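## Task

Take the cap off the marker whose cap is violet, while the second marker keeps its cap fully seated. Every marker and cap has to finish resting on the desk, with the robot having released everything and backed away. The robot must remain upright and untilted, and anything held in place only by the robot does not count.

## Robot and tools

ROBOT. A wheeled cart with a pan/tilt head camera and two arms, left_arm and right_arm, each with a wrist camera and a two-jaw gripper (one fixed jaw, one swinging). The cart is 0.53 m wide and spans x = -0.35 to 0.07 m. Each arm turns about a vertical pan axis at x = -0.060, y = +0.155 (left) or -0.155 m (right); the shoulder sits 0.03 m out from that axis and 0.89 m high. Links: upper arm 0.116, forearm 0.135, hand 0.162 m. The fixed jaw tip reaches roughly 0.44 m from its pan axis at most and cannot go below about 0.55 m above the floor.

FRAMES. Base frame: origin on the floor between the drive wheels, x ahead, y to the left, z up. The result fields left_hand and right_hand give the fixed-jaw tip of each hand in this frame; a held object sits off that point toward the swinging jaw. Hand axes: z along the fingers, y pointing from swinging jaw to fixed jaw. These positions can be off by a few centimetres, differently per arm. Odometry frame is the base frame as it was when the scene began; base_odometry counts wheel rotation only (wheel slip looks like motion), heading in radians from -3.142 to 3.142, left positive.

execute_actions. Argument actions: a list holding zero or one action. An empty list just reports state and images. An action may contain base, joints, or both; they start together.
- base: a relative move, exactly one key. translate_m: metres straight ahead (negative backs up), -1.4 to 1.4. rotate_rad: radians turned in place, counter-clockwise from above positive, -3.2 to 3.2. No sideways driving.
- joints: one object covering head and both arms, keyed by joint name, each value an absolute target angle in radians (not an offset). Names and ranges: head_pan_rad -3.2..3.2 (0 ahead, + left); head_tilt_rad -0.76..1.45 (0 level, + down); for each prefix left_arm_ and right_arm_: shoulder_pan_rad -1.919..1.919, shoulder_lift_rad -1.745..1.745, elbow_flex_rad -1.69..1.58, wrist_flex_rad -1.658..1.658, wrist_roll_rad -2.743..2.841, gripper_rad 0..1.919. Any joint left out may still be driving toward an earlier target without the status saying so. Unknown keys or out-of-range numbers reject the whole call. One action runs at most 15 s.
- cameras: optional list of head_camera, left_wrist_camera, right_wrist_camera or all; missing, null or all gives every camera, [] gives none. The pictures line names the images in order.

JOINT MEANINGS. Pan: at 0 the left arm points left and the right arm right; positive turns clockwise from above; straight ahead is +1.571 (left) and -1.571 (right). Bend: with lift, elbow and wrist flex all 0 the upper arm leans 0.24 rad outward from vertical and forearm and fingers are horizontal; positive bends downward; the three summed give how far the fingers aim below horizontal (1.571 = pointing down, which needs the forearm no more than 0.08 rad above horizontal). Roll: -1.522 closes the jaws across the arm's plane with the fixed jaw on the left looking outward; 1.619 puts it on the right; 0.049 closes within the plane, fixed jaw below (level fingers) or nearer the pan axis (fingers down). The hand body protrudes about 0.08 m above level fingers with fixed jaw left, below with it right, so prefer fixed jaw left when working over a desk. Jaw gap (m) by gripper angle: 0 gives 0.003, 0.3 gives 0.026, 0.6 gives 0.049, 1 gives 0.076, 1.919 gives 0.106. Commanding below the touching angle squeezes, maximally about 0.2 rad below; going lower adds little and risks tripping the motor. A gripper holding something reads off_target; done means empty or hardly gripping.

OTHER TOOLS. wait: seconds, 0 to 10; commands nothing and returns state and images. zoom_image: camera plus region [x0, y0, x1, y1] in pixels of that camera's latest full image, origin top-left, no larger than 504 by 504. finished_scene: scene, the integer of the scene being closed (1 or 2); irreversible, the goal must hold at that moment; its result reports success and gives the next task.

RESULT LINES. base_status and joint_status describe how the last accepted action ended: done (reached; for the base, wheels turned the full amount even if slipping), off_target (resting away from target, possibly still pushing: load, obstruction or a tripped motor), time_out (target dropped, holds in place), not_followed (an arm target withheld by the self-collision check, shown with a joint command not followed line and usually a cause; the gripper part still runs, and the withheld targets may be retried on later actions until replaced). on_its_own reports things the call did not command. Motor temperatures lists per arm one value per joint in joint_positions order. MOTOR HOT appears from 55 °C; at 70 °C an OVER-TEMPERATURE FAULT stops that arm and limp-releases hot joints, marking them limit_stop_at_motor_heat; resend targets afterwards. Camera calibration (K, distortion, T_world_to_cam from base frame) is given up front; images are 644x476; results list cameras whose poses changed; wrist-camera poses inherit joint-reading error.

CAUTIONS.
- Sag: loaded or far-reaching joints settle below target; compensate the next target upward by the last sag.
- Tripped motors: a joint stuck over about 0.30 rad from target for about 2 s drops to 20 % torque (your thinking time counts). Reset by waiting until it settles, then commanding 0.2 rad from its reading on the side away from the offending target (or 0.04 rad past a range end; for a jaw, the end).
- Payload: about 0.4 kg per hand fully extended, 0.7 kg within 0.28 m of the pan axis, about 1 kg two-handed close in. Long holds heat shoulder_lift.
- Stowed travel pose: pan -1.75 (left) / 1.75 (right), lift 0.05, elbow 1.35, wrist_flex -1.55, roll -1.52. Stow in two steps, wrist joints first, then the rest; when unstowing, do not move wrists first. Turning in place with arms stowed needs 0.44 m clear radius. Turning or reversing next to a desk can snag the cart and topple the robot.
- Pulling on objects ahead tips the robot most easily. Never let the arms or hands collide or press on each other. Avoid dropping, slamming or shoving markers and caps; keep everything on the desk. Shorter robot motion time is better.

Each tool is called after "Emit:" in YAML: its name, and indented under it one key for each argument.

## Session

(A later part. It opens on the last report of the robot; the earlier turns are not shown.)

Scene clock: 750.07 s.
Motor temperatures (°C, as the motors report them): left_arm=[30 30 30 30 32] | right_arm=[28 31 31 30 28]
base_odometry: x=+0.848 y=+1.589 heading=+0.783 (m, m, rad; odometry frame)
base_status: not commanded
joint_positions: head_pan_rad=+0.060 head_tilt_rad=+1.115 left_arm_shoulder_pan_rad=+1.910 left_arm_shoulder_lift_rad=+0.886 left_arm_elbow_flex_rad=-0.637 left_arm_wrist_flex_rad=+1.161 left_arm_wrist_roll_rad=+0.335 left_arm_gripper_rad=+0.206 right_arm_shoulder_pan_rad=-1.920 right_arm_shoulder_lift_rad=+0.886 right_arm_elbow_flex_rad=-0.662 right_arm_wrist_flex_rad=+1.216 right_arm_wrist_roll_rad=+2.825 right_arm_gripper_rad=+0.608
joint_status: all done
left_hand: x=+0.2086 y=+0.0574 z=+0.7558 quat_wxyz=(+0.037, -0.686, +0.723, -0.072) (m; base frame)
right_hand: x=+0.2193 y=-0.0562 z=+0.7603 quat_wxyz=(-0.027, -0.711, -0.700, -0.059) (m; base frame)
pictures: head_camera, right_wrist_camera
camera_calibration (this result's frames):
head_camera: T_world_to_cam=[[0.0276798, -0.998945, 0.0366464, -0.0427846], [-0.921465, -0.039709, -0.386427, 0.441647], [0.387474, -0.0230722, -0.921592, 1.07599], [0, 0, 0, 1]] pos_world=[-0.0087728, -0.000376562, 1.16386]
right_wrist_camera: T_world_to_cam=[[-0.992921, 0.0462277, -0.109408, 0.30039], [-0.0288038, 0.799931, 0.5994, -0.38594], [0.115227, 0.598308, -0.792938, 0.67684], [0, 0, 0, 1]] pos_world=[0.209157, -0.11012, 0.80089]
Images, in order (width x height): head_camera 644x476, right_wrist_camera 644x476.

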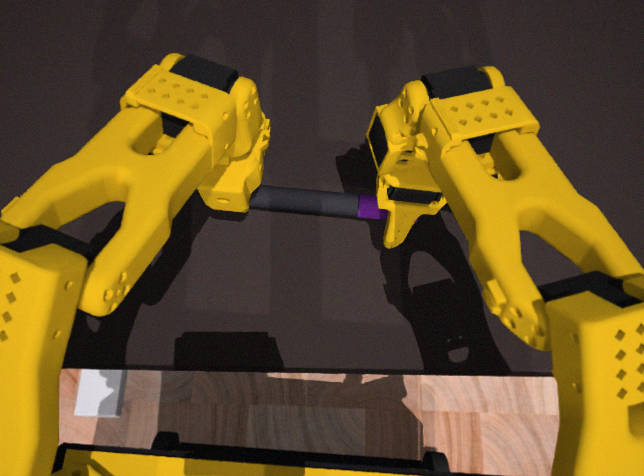

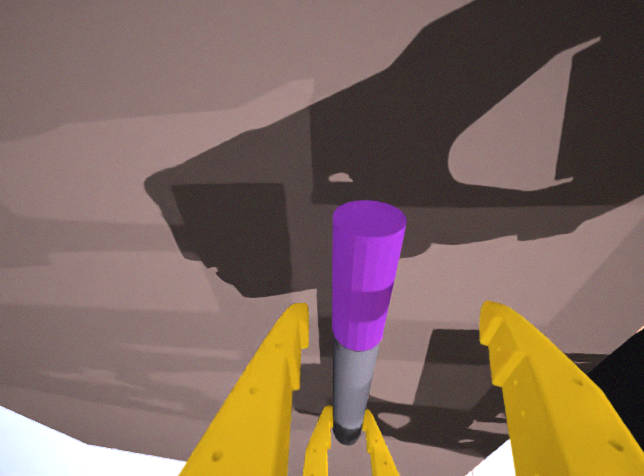

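Emit:
zoom_image:
  camera: "right_wrist_camera"
  region: [260, 180, 540, 430]

Region (260, 180, 540, 430) of right_wrist_camera's 644x476 image, scaled by 1.800; it fills the top 450 rows of this view, and the rest is white.

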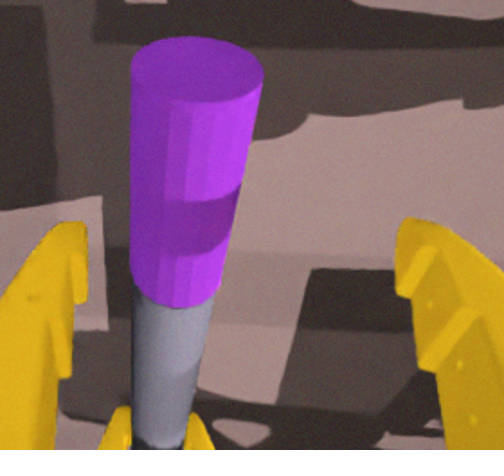

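Emit:
execute_actions:
  actions:
    - {"joints": {"right_arm_shoulder_lift_rad": 0.926, "right_arm_wrist_flex_rad": 1.16}}
  cameras: ["head_camera", "right_wrist_camera"]

Scene clock: 769.70 s.
Motor temperatures (°C, as the motors report them): left_arm=[30 30 30 30 32] | right_arm=[28 31 31 30 28]
base_odometry: x=+0.848 y=+1.589 heading=+0.783 (m, m, rad; odometry frame)
base_status: not commanded
joint_positions: head_pan_rad=+0.060 head_tilt_rad=+1.115 left_arm_shoulder_pan_rad=+1.910 left_arm_shoulder_lift_rad=+0.886 left_arm_elbow_flex_rad=-0.637 left_arm_wrist_flex_rad=+1.161 left_arm_wrist_roll_rad=+0.335 left_arm_gripper_rad=+0.206 right_arm_shoulder_pan_rad=-1.920 right_arm_shoulder_lift_rad=+0.948 right_arm_elbow_flex_rad=-0.662 right_arm_wrist_flex_rad=+1.168 right_arm_wrist_roll_rad=+2.825 right_arm_gripper_rad=+0.608
joint_status: all done
left_hand: x=+0.2086 y=+0.0574 z=+0.7558 quat_wxyz=(+0.037, -0.686, +0.723, -0.072) (m; base frame)
right_hand: x=+0.2183 y=-0.0566 z=+0.7453 quat_wxyz=(-0.024, -0.712, -0.700, -0.053) (m; base frame)
pictures: head_camera, right_wrist_camera
camera_calibration (this result's frames):
head_camera: T_world_to_cam=[[0.0276795, -0.998945, 0.0366464, -0.0427846], [-0.921465, -0.0397088, -0.386427, 0.441648], [0.387474, -0.0230723, -0.921592, 1.07599], [0, 0, 0, 1]] pos_world=[-0.0087728, -0.000376571, 1.16386]
right_wrist_camera: T_world_to_cam=[[-0.994259, 0.0457407, -0.0967356, 0.288533], [-0.0210506, 0.802755, 0.595937, -0.375628], [0.104914, 0.594552, -0.797183, 0.670511], [0, 0, 0, 1]] pos_world=[0.208624, -0.110314, 0.786282]
Images, in order (width x height): head_camera 644x476, right_wrist_camera 644x476.

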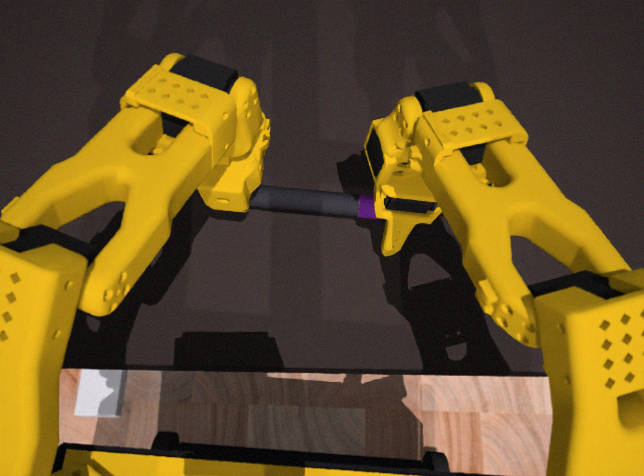

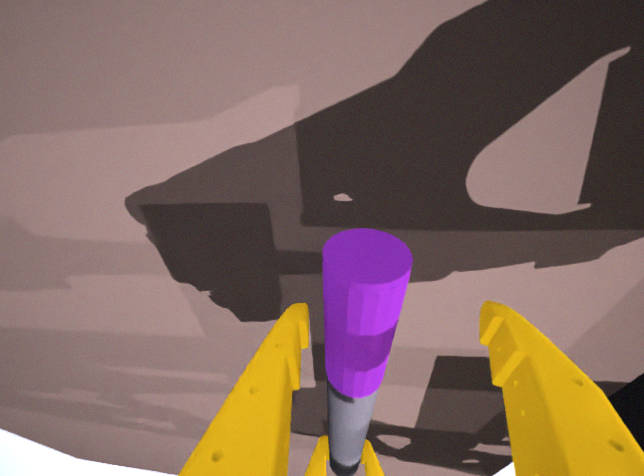

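Emit:
zoom_image:
  camera: "right_wrist_camera"
  region: [260, 200, 540, 450]

Region (260, 200, 540, 450) of right_wrist_camera's 644x476 image, scaled by 1.800; it fills the top 450 rows of this view, and the rest is white.

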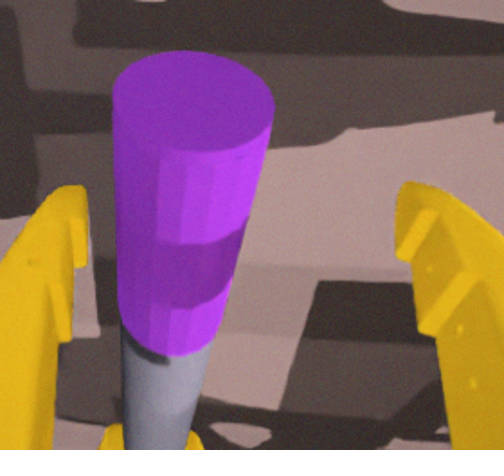

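Emit:
execute_actions:
  actions:
    - {"joints": {"right_arm_shoulder_lift_rad": 0.942, "right_arm_wrist_flex_rad": 1.148}}
  cameras: ["right_wrist_camera"]

Emit:
execute_actions:
  actions:
    - {"joints": {"right_arm_gripper_rad": 0.03}}

Scene clock: 775.43 s.
Motor temperatures (°C, as the motors report them): left_arm=[30 30 30 30 32] | right_arm=[28 31 31 30 28]
base_odometry: x=+0.848 y=+1.589 heading=+0.783 (m, m, rad; odometry frame)
base_status: not commanded
joint_positions: head_pan_rad=+0.060 head_tilt_rad=+1.115 left_arm_shoulder_pan_rad=+1.910 left_arm_shoulder_lift_rad=+0.886 left_arm_elbow_flex_rad=-0.637 left_arm_wrist_flex_rad=+1.161 left_arm_wrist_roll_rad=+0.335 left_arm_gripper_rad=+0.206 right_arm_shoulder_pan_rad=-1.920 right_arm_shoulder_lift_rad=+0.963 right_arm_elbow_flex_rad=-0.662 right_arm_wrist_flex_rad=+1.156 right_arm_wrist_roll_rad=+2.825 right_arm_gripper_rad=+0.608
joint_status: all done
left_hand: x=+0.2086 y=+0.0574 z=+0.7558 quat_wxyz=(+0.037, -0.686, +0.723, -0.072) (m; base frame)
right_hand: x=+0.2179 y=-0.0567 z=+0.7416 quat_wxyz=(-0.024, -0.712, -0.700, -0.052) (m; base frame)
pictures: right_wrist_camera
camera_calibration (this result's frames):
right_wrist_camera: T_world_to_cam=[[-0.994533, 0.0456406, -0.093917, 0.285802], [-0.0193338, 0.803381, 0.595152, -0.373063], [0.102614, 0.593714, -0.798106, 0.668776], [0, 0, 0, 1]] pos_world=[0.208401, -0.110395, 0.782625]
Images, in order (width x height): right_wrist_camera 644x476.

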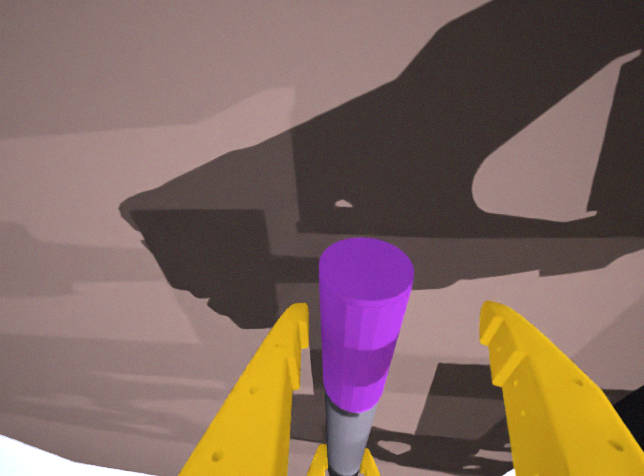

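Scene clock: 776.27 s.
Motor temperatures (°C, as the motors report them): left_arm=[30 30 30 30 32] | right_arm=[28 31 31 30 28]
base_odometry: x=+0.848 y=+1.589 heading=+0.783 (m, m, rad; odometry frame)
base_status: not commanded
joint_positions: head_pan_rad=+0.060 head_tilt_rad=+1.115 left_arm_shoulder_pan_rad=+1.910 left_arm_shoulder_lift_rad=+0.886 left_arm_elbow_flex_rad=-0.641 left_arm_wrist_flex_rad=+1.158 left_arm_wrist_roll_rad=+0.335 left_arm_gripper_rad=+0.206 right_arm_shoulder_pan_rad=-1.920 right_arm_shoulder_lift_rad=+0.966 right_arm_elbow_flex_rad=-0.662 right_arm_wrist_flex_rad=+1.156 right_arm_wrist_roll_rad=+2.825 right_arm_gripper_rad=+0.211
joint_status: right_arm_gripper_rad off_target (ended at +0.211, target +0.030)
left_hand: x=+0.2096 y=+0.0571 z=+0.7564 quat_wxyz=(+0.038, -0.686, +0.723, -0.075) (m; base frame)
right_hand: x=+0.2175 y=-0.0569 z=+0.7408 quat_wxyz=(-0.023, -0.712, -0.700, -0.050) (m; base frame)
pictures: head_camera, left_wrist_camera, right_wrist_camera
camera_calibration (this result's frames):
head_camera: T_world_to_cam=[[0.0276373, -0.998946, 0.0366464, -0.0427865], [-0.921466, -0.0396698, -0.386427, 0.441648], [0.387474, -0.0230886, -0.921592, 1.07599], [0, 0, 0, 1]] pos_world=[-0.00877282, -0.000378187, 1.16386]
left_wrist_camera: T_world_to_cam=[[0.98535, -0.00857195, 0.170329, -0.334499], [-0.106446, -0.811227, 0.574962, -0.344587], [0.133247, -0.584669, -0.800254, 0.681266], [0, 0, 0, 1]] pos_world=[0.202143, 0.11591, 0.800286]
right_wrist_camera: T_world_to_cam=[[-0.9948, 0.0455435, -0.0910975, 0.283259], [-0.0176193, 0.804005, 0.594362, -0.372212], [0.100312, 0.592876, -0.799022, 0.669401], [0, 0, 0, 1]] pos_world=[0.208079, -0.110512, 0.781898]
Images, in order (width x height): head_camera 644x476, left_wrist_camera 644x476, right_wrist_camera 644x476.

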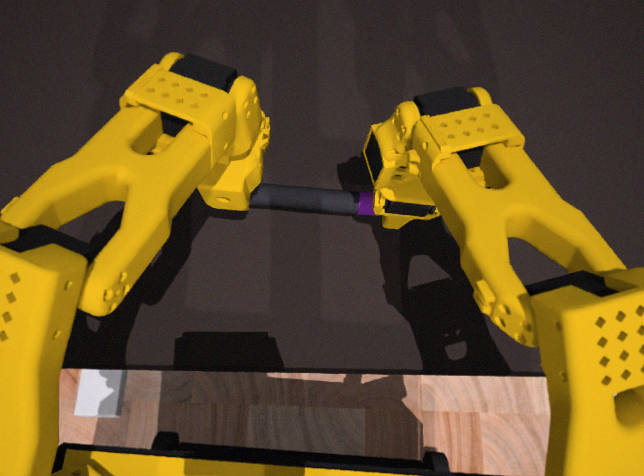

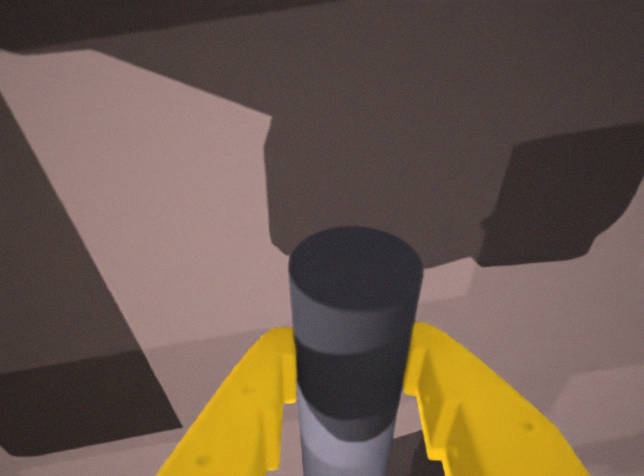

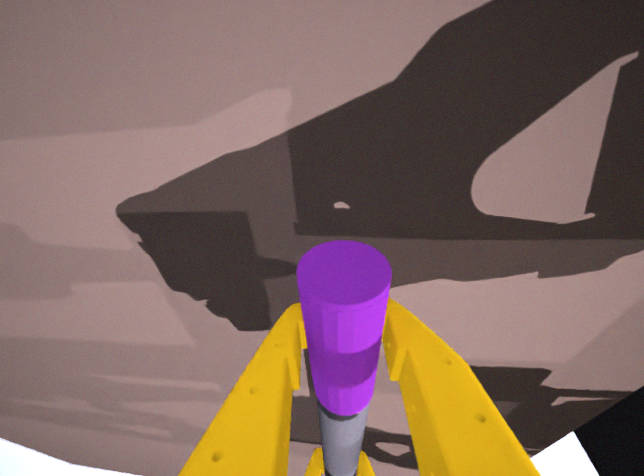

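Emit:
execute_actions:
  actions:
    - {"joints": {"left_arm_gripper_rad": 0.01, "right_arm_gripper_rad": 0.013}}
  cameras: []

Emit:
execute_actions:
  actions:
    - {"joints": {"left_arm_shoulder_pan_rad": 1.78, "right_arm_shoulder_pan_rad": -1.79}}

Scene clock: 779.40 s.
Motor temperatures (°C, as the motors report them): left_arm=[30 30 30 30 32] | right_arm=[28 31 31 30 28]
base_odometry: x=+0.848 y=+1.589 heading=+0.783 (m, m, rad; odometry frame)
base_status: not commanded
joint_positions: head_pan_rad=+0.060 head_tilt_rad=+1.115 left_arm_shoulder_pan_rad=+1.910 left_arm_shoulder_lift_rad=+0.886 left_arm_elbow_flex_rad=-0.641 left_arm_wrist_flex_rad=+1.158 left_arm_wrist_roll_rad=+0.335 left_arm_gripper_rad=+0.205 right_arm_shoulder_pan_rad=-1.920 right_arm_shoulder_lift_rad=+0.966 right_arm_elbow_flex_rad=-0.662 right_arm_wrist_flex_rad=+1.156 right_arm_wrist_roll_rad=+2.825 right_arm_gripper_rad=+0.211
joint_status: left_arm_gripper_rad off_target (ended at +0.205, target +0.010); right_arm_gripper_rad off_target (ended at +0.211, target +0.013)
left_hand: x=+0.2096 y=+0.0571 z=+0.7564 quat_wxyz=(+0.038, -0.686, +0.723, -0.075) (m; base frame)
right_hand: x=+0.2175 y=-0.0569 z=+0.7408 quat_wxyz=(-0.023, -0.712, -0.700, -0.050) (m; base frame)
pictures: none
No camera images: the call's "cameras" was empty. Leave "cameras" out to get every camera's image.

Scene clock: 780.20 s.
Motor temperatures (°C, as the motors report them): left_arm=[30 30 30 30 32] | right_arm=[28 31 31 30 28]
base_odometry: x=+0.848 y=+1.589 heading=+0.783 (m, m, rad; odometry frame)
base_status: not commanded
joint_positions: head_pan_rad=+0.060 head_tilt_rad=+1.115 left_arm_shoulder_pan_rad=+1.787 left_arm_shoulder_lift_rad=+0.886 left_arm_elbow_flex_rad=-0.645 left_arm_wrist_flex_rad=+1.153 left_arm_wrist_roll_rad=+0.335 left_arm_gripper_rad=+0.205 right_arm_shoulder_pan_rad=-1.794 right_arm_shoulder_lift_rad=+0.966 right_arm_elbow_flex_rad=-0.666 right_arm_wrist_flex_rad=+1.151 right_arm_wrist_roll_rad=+2.825 right_arm_gripper_rad=+0.211
joint_status: all done
left_hand: x=+0.2211 y=+0.0905 z=+0.7571 quat_wxyz=(+0.045, -0.728, +0.679, -0.076) (m; base frame)
right_hand: x=+0.2292 y=-0.0921 z=+0.7416 quat_wxyz=(-0.028, -0.754, -0.654, -0.053) (m; base frame)
pictures: head_camera, left_wrist_camera, right_wrist_camera
camera_calibration (this result's frames):
head_camera: T_world_to_cam=[[0.0276356, -0.998946, 0.0366459, -0.042786], [-0.92146, -0.0396685, -0.386443, 0.441666], [0.387489, -0.0230881, -0.921585, 1.07599], [0, 0, 0, 1]] pos_world=[-0.00877304, -0.00037824, 1.16386]
left_wrist_camera: T_world_to_cam=[[0.977419, 0.112455, 0.1789, -0.361381], [-0.0115176, -0.817017, 0.576499, -0.338356], [0.210994, -0.565541, -0.797273, 0.678714], [0, 0, 0, 1]] pos_world=[0.206119, 0.148038, 0.800833]
right_wrist_camera: T_world_to_cam=[[-0.980371, 0.170181, -0.0995533, 0.311022], [0.0780413, 0.798648, 0.596716, -0.368344], [0.181058, 0.577234, -0.796253, 0.667782], [0, 0, 0, 1]] pos_world=[0.212756, -0.14422, 0.782484]
Images, in order (width x height): head_camera 644x476, left_wrist_camera 644x476, right_wrist_camera 644x476.

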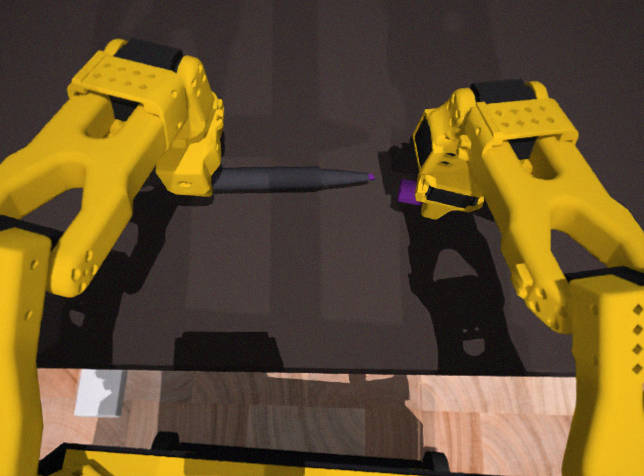

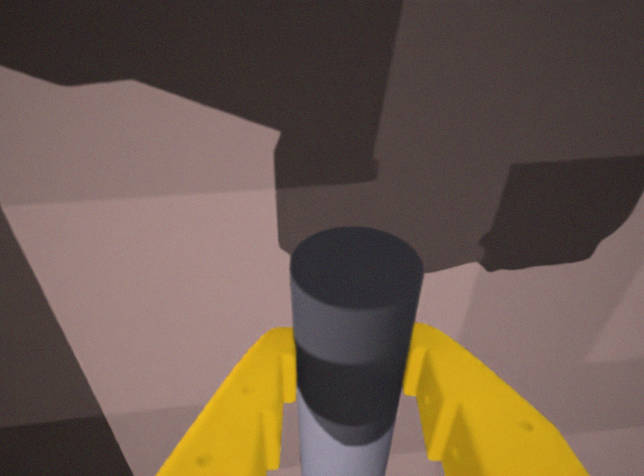

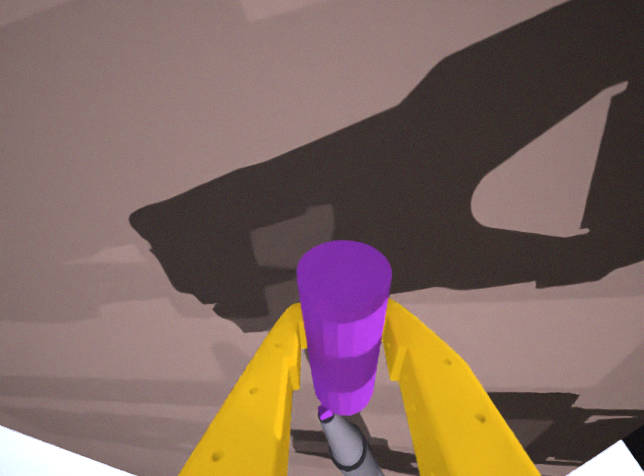

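Emit:
execute_actions:
  actions:
    - {"joints": {"left_arm_shoulder_pan_rad": 1.7, "right_arm_shoulder_pan_rad": -1.71, "left_arm_shoulder_lift_rad": 0.88, "left_arm_wrist_flex_rad": 1.125, "right_arm_shoulder_lift_rad": 0.962, "right_arm_wrist_flex_rad": 1.123}}

Scene clock: 789.77 s.
Motor temperatures (°C, as the motors report them): left_arm=[30 30 30 30 32] | right_arm=[28 31 31 30 28]
base_odometry: x=+0.848 y=+1.589 heading=+0.783 (m, m, rad; odometry frame)
base_status: not commanded
joint_positions: head_pan_rad=+0.060 head_tilt_rad=+1.115 left_arm_shoulder_pan_rad=+1.709 left_arm_shoulder_lift_rad=+0.906 left_arm_elbow_flex_rad=-0.645 left_arm_wrist_flex_rad=+1.135 left_arm_wrist_roll_rad=+0.335 left_arm_gripper_rad=+0.205 right_arm_shoulder_pan_rad=-1.718 right_arm_shoulder_lift_rad=+0.984 right_arm_elbow_flex_rad=-0.666 right_arm_wrist_flex_rad=+1.131 right_arm_wrist_roll_rad=+2.825 right_arm_gripper_rad=+0.211
joint_status: all done
left_hand: x=+0.2254 y=+0.1126 z=+0.7524 quat_wxyz=(+0.047, -0.754, +0.651, -0.074) (m; base frame)
right_hand: x=+0.2335 y=-0.1144 z=+0.7373 quat_wxyz=(-0.031, -0.779, -0.625, -0.052) (m; base frame)
pictures: head_camera, left_wrist_camera, right_wrist_camera
camera_calibration (this result's frames):
head_camera: T_world_to_cam=[[0.0276358, -0.998946, 0.0366459, -0.042786], [-0.92146, -0.0396687, -0.386443, 0.441666], [0.387489, -0.023088, -0.921585, 1.07599], [0, 0, 0, 1]] pos_world=[-0.00877304, -0.000378232, 1.16386]
left_wrist_camera: T_world_to_cam=[[0.965912, 0.188462, 0.177472, -0.372151], [0.0532459, -0.81554, 0.576246, -0.332042], [0.253336, -0.547153, -0.797775, 0.675284], [0, 0, 0, 1]] pos_world=[0.206071, 0.168826, 0.796109]
right_wrist_camera: T_world_to_cam=[[-0.964297, 0.244823, -0.100962, 0.324404], [0.138102, 0.790187, 0.597104, -0.363545], [0.225963, 0.561842, -0.795785, 0.663818], [0, 0, 0, 1]] pos_world=[0.21303, -0.165114, 0.778083]
Images, in order (width x height): head_camera 644x476, left_wrist_camera 644x476, right_wrist_camera 644x476.

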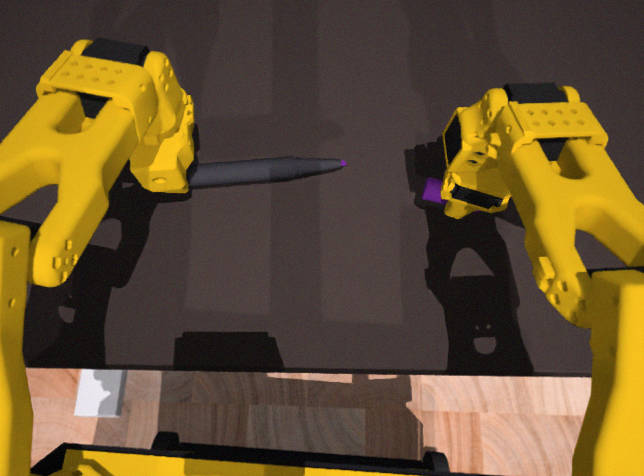

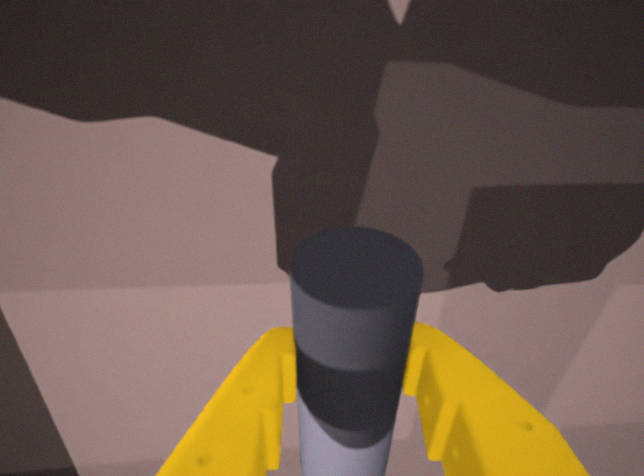

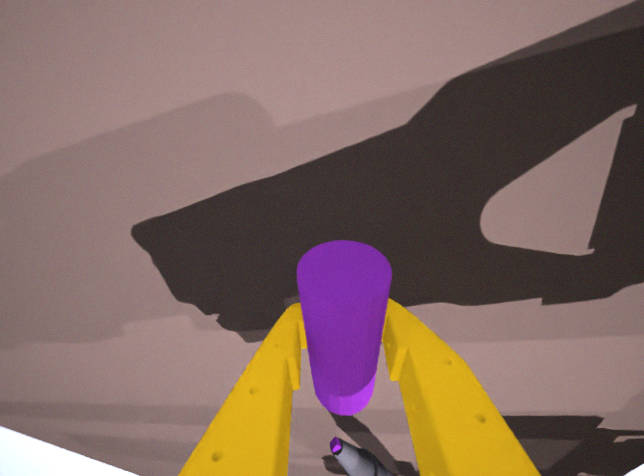

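Emit:
zoom_image:
  camera: "head_camera"
  region: [170, 110, 490, 260]

Region (170, 110, 490, 260) of head_camera's 644x476 image, scaled by 1.575; it fills the top 236 rows of this view, and the rest is white.

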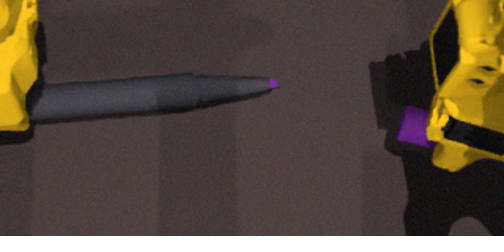

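Emit:
zoom_image:
  camera: "right_wrist_camera"
  region: [280, 380, 440, 476]

Region (280, 380, 440, 476) of right_wrist_camera's 644x476 image, scaled by 3.150; it fills the top 302 rows of this view, and the rest is white.

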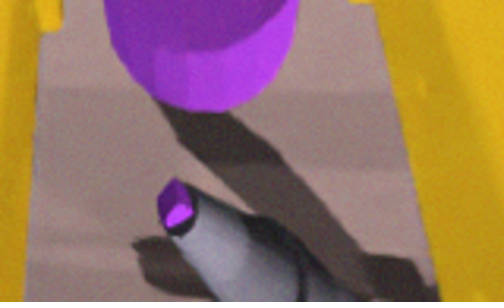

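Emit:
execute_actions:
  actions:
    - {"joints": {"left_arm_shoulder_lift_rad": 0.91, "left_arm_wrist_flex_rad": 1.097, "right_arm_shoulder_lift_rad": 0.992, "right_arm_wrist_flex_rad": 1.094}}

Scene clock: 798.20 s.
Motor temperatures (°C, as the motors report them): left_arm=[30 30 30 30 32] | right_arm=[28 31 31 30 28]
base_odometry: x=+0.848 y=+1.589 heading=+0.783 (m, m, rad; odometry frame)
base_status: not commanded
joint_positions: head_pan_rad=+0.060 head_tilt_rad=+1.115 left_arm_shoulder_pan_rad=+1.709 left_arm_shoulder_lift_rad=+0.935 left_arm_elbow_flex_rad=-0.645 left_arm_wrist_flex_rad=+1.109 left_arm_wrist_roll_rad=+0.335 left_arm_gripper_rad=+0.205 right_arm_shoulder_pan_rad=-1.718 right_arm_shoulder_lift_rad=+1.015 right_arm_elbow_flex_rad=-0.666 right_arm_wrist_flex_rad=+1.102 right_arm_wrist_roll_rad=+2.825 right_arm_gripper_rad=+0.211
joint_status: all done
left_hand: x=+0.2254 y=+0.1126 z=+0.7454 quat_wxyz=(+0.047, -0.755, +0.651, -0.072) (m; base frame)
right_hand: x=+0.2332 y=-0.1145 z=+0.7299 quat_wxyz=(-0.030, -0.779, -0.625, -0.052) (m; base frame)
pictures: head_camera, left_wrist_camera, right_wrist_camera
camera_calibration (this result's frames):
head_camera: T_world_to_cam=[[0.0276358, -0.998946, 0.0366459, -0.042786], [-0.92146, -0.0396686, -0.386442, 0.441666], [0.387489, -0.023088, -0.921585, 1.07599], [0, 0, 0, 1]] pos_world=[-0.00877303, -0.000378233, 1.16386]
left_wrist_camera: T_world_to_cam=[[0.966447, 0.188388, 0.174616, -0.368825], [0.0549961, -0.815784, 0.575736, -0.327988], [0.250911, -0.546815, -0.798772, 0.670982], [0, 0, 0, 1]] pos_world=[0.206132, 0.168818, 0.789199]
right_wrist_camera: T_world_to_cam=[[-0.964449, 0.2448, -0.0995533, 0.322386], [0.139007, 0.790321, 0.596716, -0.358979], [0.224755, 0.561664, -0.796253, 0.658646], [0, 0, 0, 1]] pos_world=[0.212792, -0.165149, 0.770752]
Images, in order (width x height): head_camera 644x476, left_wrist_camera 644x476, right_wrist_camera 644x476.

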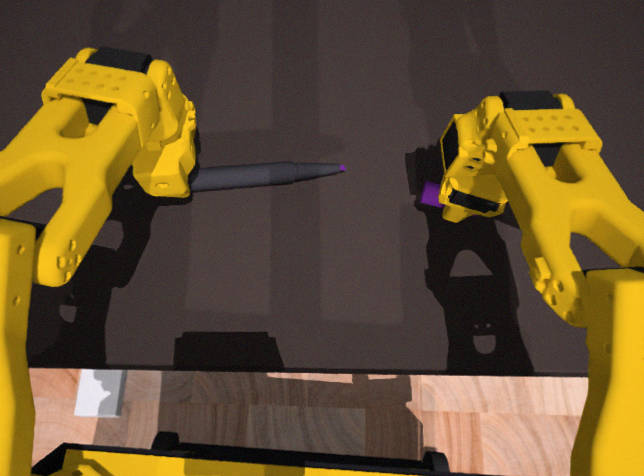

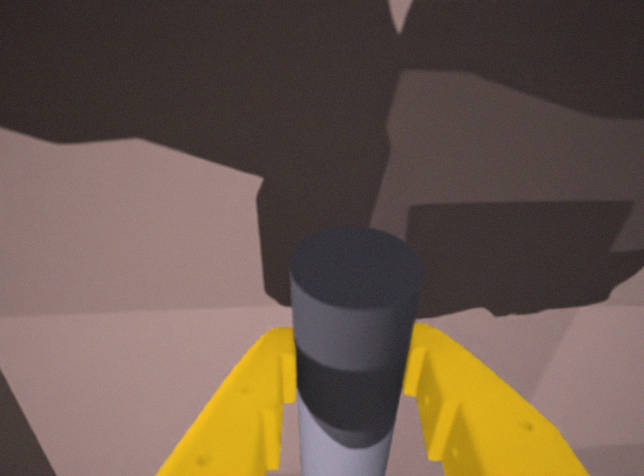

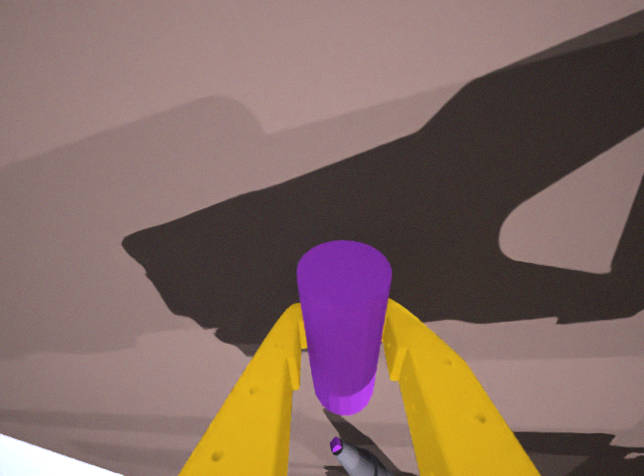

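Emit:
zoom_image:
  camera: "right_wrist_camera"
  region: [280, 380, 440, 476]

Region (280, 380, 440, 476) of right_wrist_camera's 644x476 image, scaled by 3.150; it fills the top 302 rows of this view, and the rest is white.

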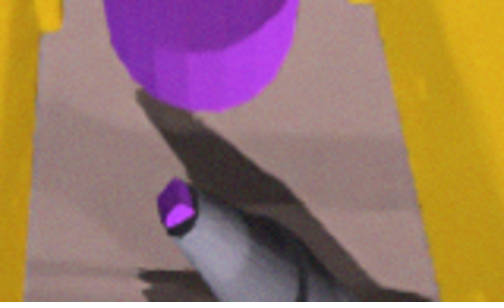

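Emit:
execute_actions:
  actions:
    - {"joints": {"left_arm_shoulder_lift_rad": 0.94, "left_arm_wrist_flex_rad": 1.07, "right_arm_shoulder_lift_rad": 1.022, "right_arm_wrist_flex_rad": 1.064}}

Scene clock: 804.00 s.
Motor temperatures (°C, as the motors report them): left_arm=[30 30 30 30 32] | right_arm=[28 31 31 30 28]
base_odometry: x=+0.848 y=+1.589 heading=+0.783 (m, m, rad; odometry frame)
base_status: not commanded
joint_positions: head_pan_rad=+0.060 head_tilt_rad=+1.115 left_arm_shoulder_pan_rad=+1.709 left_arm_shoulder_lift_rad=+0.965 left_arm_elbow_flex_rad=-0.645 left_arm_wrist_flex_rad=+1.080 left_arm_wrist_roll_rad=+0.335 left_arm_gripper_rad=+0.205 right_arm_shoulder_pan_rad=-1.718 right_arm_shoulder_lift_rad=+1.029 right_arm_elbow_flex_rad=-0.666 right_arm_wrist_flex_rad=+1.075 right_arm_wrist_roll_rad=+2.825 right_arm_gripper_rad=+0.210
joint_status: all done
left_hand: x=+0.2253 y=+0.1126 z=+0.7381 quat_wxyz=(+0.046, -0.755, +0.651, -0.072) (m; base frame)
right_hand: x=+0.2352 y=-0.1142 z=+0.7270 quat_wxyz=(-0.034, -0.778, -0.624, -0.058) (m; base frame)
pictures: head_camera, left_wrist_camera, right_wrist_camera
camera_calibration (this result's frames):
head_camera: T_world_to_cam=[[0.0276356, -0.998946, 0.0366457, -0.0427859], [-0.921458, -0.0396684, -0.386446, 0.44167], [0.387493, -0.0230878, -0.921584, 1.07598], [0, 0, 0, 1]] pos_world=[-0.00877309, -0.00037824, 1.16386]
left_wrist_camera: T_world_to_cam=[[0.966711, 0.188351, 0.173187, -0.366523], [0.0558706, -0.815906, 0.575479, -0.323755], [0.249697, -0.546646, -0.799268, 0.665751], [0, 0, 0, 1]] pos_world=[0.206174, 0.168812, 0.781905]
right_wrist_camera: T_world_to_cam=[[-0.963003, 0.245014, -0.112221, 0.332904], [0.130834, 0.789112, 0.600154, -0.358481], [0.235601, 0.563267, -0.791974, 0.650209], [0, 0, 0, 1]] pos_world=[0.214299, -0.164926, 0.767451]
Images, in order (width x height): head_camera 644x476, left_wrist_camera 644x476, right_wrist_camera 644x476.

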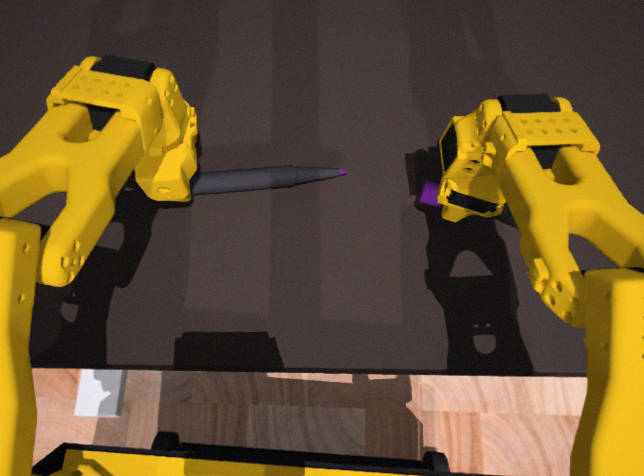

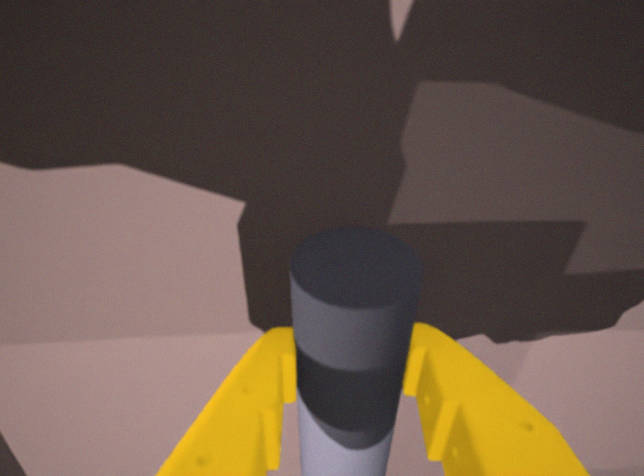

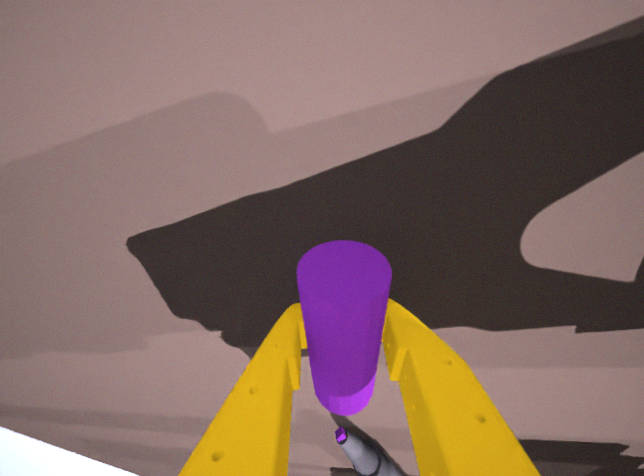

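Emit:
execute_actions:
  actions:
    - {"joints": {"left_arm_shoulder_lift_rad": 0.962, "left_arm_wrist_flex_rad": 1.05, "right_arm_shoulder_lift_rad": 1.008, "right_arm_gripper_rad": 0.62}}

Scene clock: 810.37 s.
Motor temperatures (°C, as the motors report them): left_arm=[30 30 30 30 32] | right_arm=[28 31 31 30 28]
base_odometry: x=+0.848 y=+1.589 heading=+0.783 (m, m, rad; odometry frame)
base_status: not commanded
joint_positions: head_pan_rad=+0.060 head_tilt_rad=+1.115 left_arm_shoulder_pan_rad=+1.709 left_arm_shoulder_lift_rad=+0.970 left_arm_elbow_flex_rad=-0.645 left_arm_wrist_flex_rad=+1.061 left_arm_wrist_roll_rad=+0.335 left_arm_gripper_rad=+0.205 right_arm_shoulder_pan_rad=-1.715 right_arm_shoulder_lift_rad=+1.029 right_arm_elbow_flex_rad=-0.683 right_arm_wrist_flex_rad=+1.065 right_arm_wrist_roll_rad=+2.825 right_arm_gripper_rad=+0.610
joint_status: all done
left_hand: x=+0.2275 y=+0.1123 z=+0.7372 quat_wxyz=(+0.050, -0.754, +0.650, -0.077) (m; base frame)
right_hand: x=+0.2401 y=-0.1144 z=+0.7299 quat_wxyz=(-0.040, -0.778, -0.623, -0.069) (m; base frame)
pictures: head_camera, left_wrist_camera, right_wrist_camera
camera_calibration (this result's frames):
head_camera: T_world_to_cam=[[0.0276357, -0.998946, 0.0366457, -0.0427859], [-0.921458, -0.0396686, -0.386446, 0.44167], [0.387493, -0.0230878, -0.921584, 1.07598], [0, 0, 0, 1]] pos_world=[-0.00877309, -0.000378235, 1.16386]
left_wrist_camera: T_world_to_cam=[[0.964255, 0.188693, 0.186031, -0.377393], [0.047986, -0.814808, 0.577742, -0.32366], [0.260595, -0.548164, -0.794737, 0.658742], [0, 0, 0, 1]] pos_world=[0.207769, 0.168589, 0.780725]
right_wrist_camera: T_world_to_cam=[[-0.959042, 0.248431, -0.136088, 0.354865], [0.117685, 0.786454, 0.606334, -0.362391], [0.257659, 0.565484, -0.783479, 0.640286], [0, 0, 0, 1]] pos_world=[0.218003, -0.165227, 0.769673]
Images, in order (width x height): head_camera 644x476, left_wrist_camera 644x476, right_wrist_camera 644x476.

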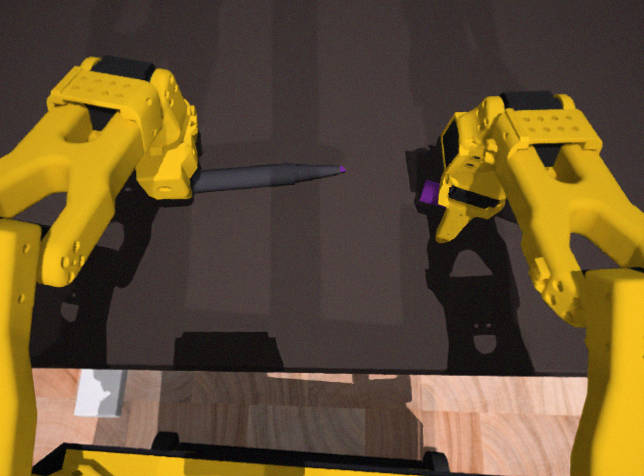

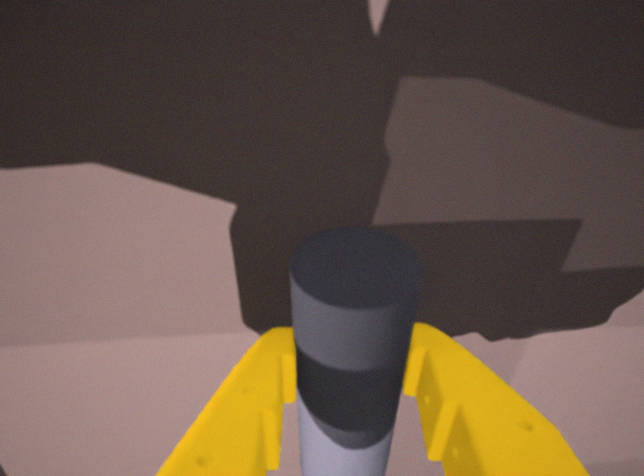

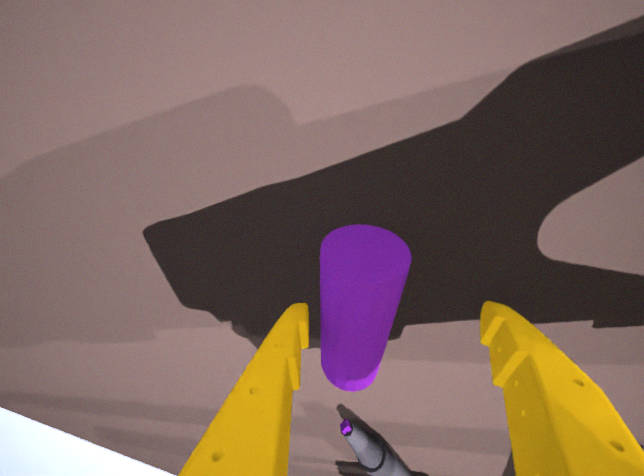

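Emit:
execute_actions:
  actions:
    - {"joints": {"left_arm_shoulder_lift_rad": 0.946, "left_arm_gripper_rad": 0.62}}

Scene clock: 812.30 s.
Motor temperatures (°C, as the motors report them): left_arm=[30 30 30 30 32] | right_arm=[28 31 31 30 28]
base_odometry: x=+0.848 y=+1.589 heading=+0.783 (m, m, rad; odometry frame)
base_status: not commanded
joint_positions: head_pan_rad=+0.060 head_tilt_rad=+1.115 left_arm_shoulder_pan_rad=+1.709 left_arm_shoulder_lift_rad=+0.970 left_arm_elbow_flex_rad=-0.645 left_arm_wrist_flex_rad=+1.060 left_arm_wrist_roll_rad=+0.335 left_arm_gripper_rad=+0.611 right_arm_shoulder_pan_rad=-1.715 right_arm_shoulder_lift_rad=+1.029 right_arm_elbow_flex_rad=-0.683 right_arm_wrist_flex_rad=+1.065 right_arm_wrist_roll_rad=+2.825 right_arm_gripper_rad=+0.612
joint_status: all done
left_hand: x=+0.2278 y=+0.1123 z=+0.7373 quat_wxyz=(+0.050, -0.754, +0.650, -0.078) (m; base frame)
right_hand: x=+0.2401 y=-0.1144 z=+0.7299 quat_wxyz=(-0.040, -0.778, -0.623, -0.069) (m; base frame)
pictures: head_camera, left_wrist_camera, right_wrist_camera
camera_calibration (this result's frames):
head_camera: T_world_to_cam=[[0.0276355, -0.998946, 0.0366457, -0.0427859], [-0.921458, -0.0396684, -0.386447, 0.44167], [0.387493, -0.0230878, -0.921584, 1.07598], [0, 0, 0, 1]] pos_world=[-0.00877309, -0.000378241, 1.16386]
left_wrist_camera: T_world_to_cam=[[0.963971, 0.188732, 0.187455, -0.378617], [0.047108, -0.814685, 0.577987, -0.323713], [0.261802, -0.548332, -0.794224, 0.658054], [0, 0, 0, 1]] pos_world=[0.207945, 0.168565, 0.780717]
right_wrist_camera: T_world_to_cam=[[-0.959042, 0.248431, -0.136088, 0.354865], [0.117685, 0.786454, 0.606334, -0.362391], [0.257659, 0.565484, -0.783479, 0.640286], [0, 0, 0, 1]] pos_world=[0.218003, -0.165227, 0.769673]
Images, in order (width x height): head_camera 644x476, left_wrist_camera 644x476, right_wrist_camera 644x476.

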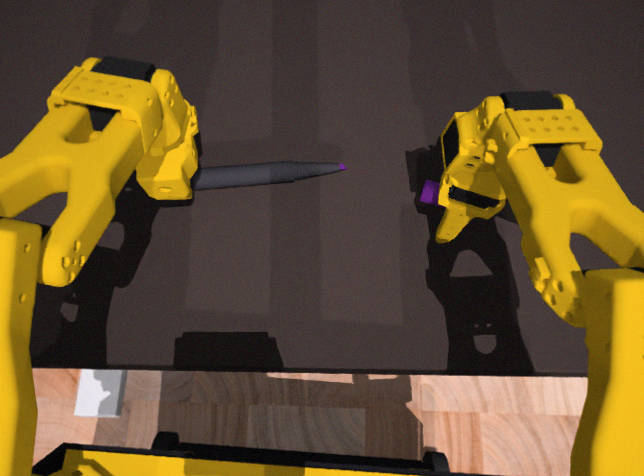

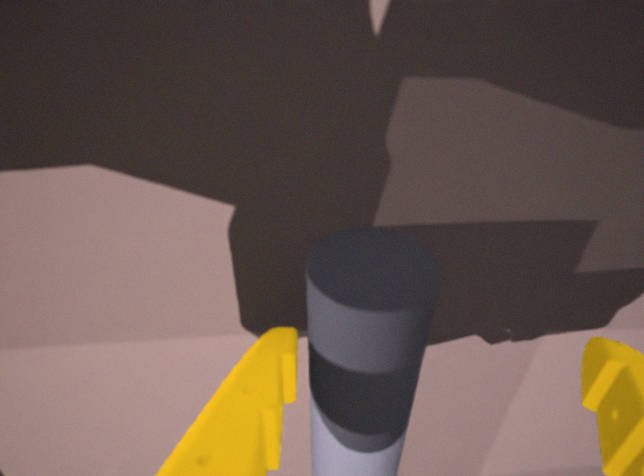

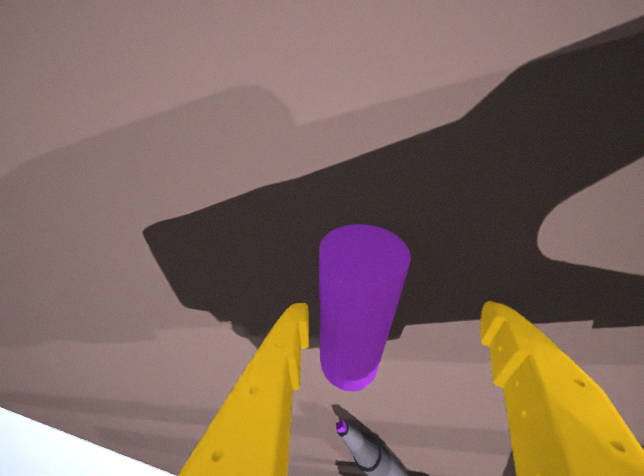

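Emit:
execute_actions:
  actions:
    - {"joints": {"left_arm_shoulder_lift_rad": 0.79, "left_arm_wrist_flex_rad": 1.24, "right_arm_shoulder_lift_rad": 0.85, "right_arm_wrist_flex_rad": 1.17}}

Scene clock: 817.57 s.
Motor temperatures (°C, as the motors report them): left_arm=[30 30 30 30 32] | right_arm=[28 31 31 30 28]
base_odometry: x=+0.848 y=+1.589 heading=+0.783 (m, m, rad; odometry frame)
base_status: not commanded
joint_positions: head_pan_rad=+0.060 head_tilt_rad=+1.115 left_arm_shoulder_pan_rad=+1.709 left_arm_shoulder_lift_rad=+0.852 left_arm_elbow_flex_rad=-0.645 left_arm_wrist_flex_rad=+1.232 left_arm_wrist_roll_rad=+0.335 left_arm_gripper_rad=+0.613 right_arm_shoulder_pan_rad=-1.715 right_arm_shoulder_lift_rad=+0.914 right_arm_elbow_flex_rad=-0.683 right_arm_wrist_flex_rad=+1.165 right_arm_wrist_roll_rad=+2.825 right_arm_gripper_rad=+0.612
joint_status: all done
left_hand: x=+0.2173 y=+0.1137 z=+0.7644 quat_wxyz=(+0.036, -0.756, +0.652, -0.056) (m; base frame)
right_hand: x=+0.2417 y=-0.1142 z=+0.7580 quat_wxyz=(-0.044, -0.778, -0.622, -0.075) (m; base frame)
pictures: head_camera, left_wrist_camera, right_wrist_camera
camera_calibration (this result's frames):
head_camera: T_world_to_cam=[[0.0276358, -0.998946, 0.0366457, -0.0427858], [-0.921458, -0.0396687, -0.386446, 0.44167], [0.387493, -0.0230877, -0.921584, 1.07598], [0, 0, 0, 1]] pos_world=[-0.00877309, -0.00037823, 1.16386]
left_wrist_camera: T_world_to_cam=[[0.972609, 0.187529, 0.137346, -0.337364], [0.0776014, -0.818932, 0.56862, -0.336679], [0.21911, -0.542387, -0.811053, 0.704553], [0, 0, 0, 1]] pos_world=[0.199875, 0.169689, 0.809209]
right_wrist_camera: T_world_to_cam=[[-0.95687, 0.248745, -0.150086, 0.370268], [0.108453, 0.785118, 0.609777, -0.380308], [0.269514, 0.5672, -0.778233, 0.655093], [0, 0, 0, 1]] pos_world=[0.218987, -0.165085, 0.797289]
Images, in order (width x height): head_camera 644x476, left_wrist_camera 644x476, right_wrist_camera 644x476.

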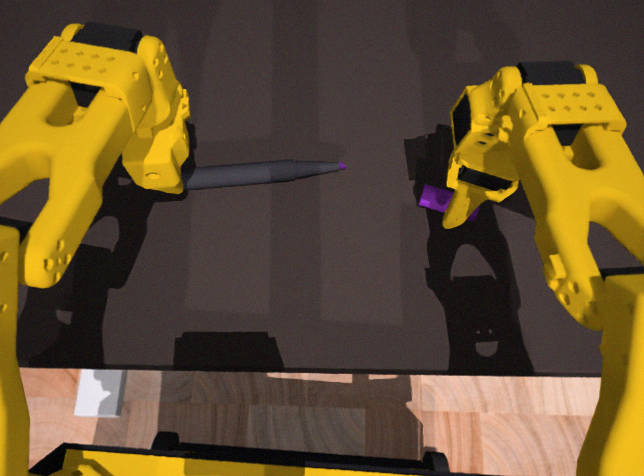

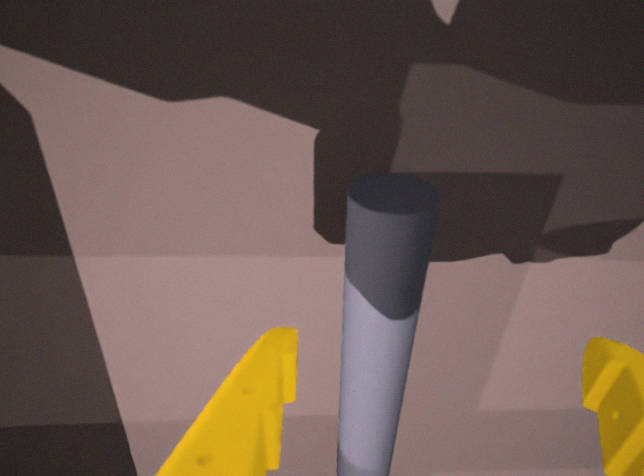

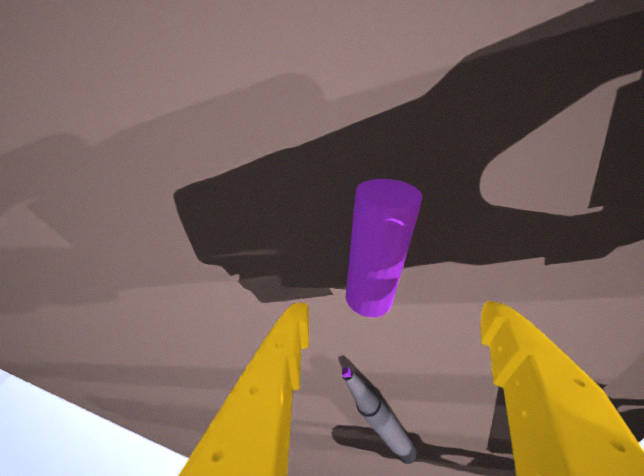

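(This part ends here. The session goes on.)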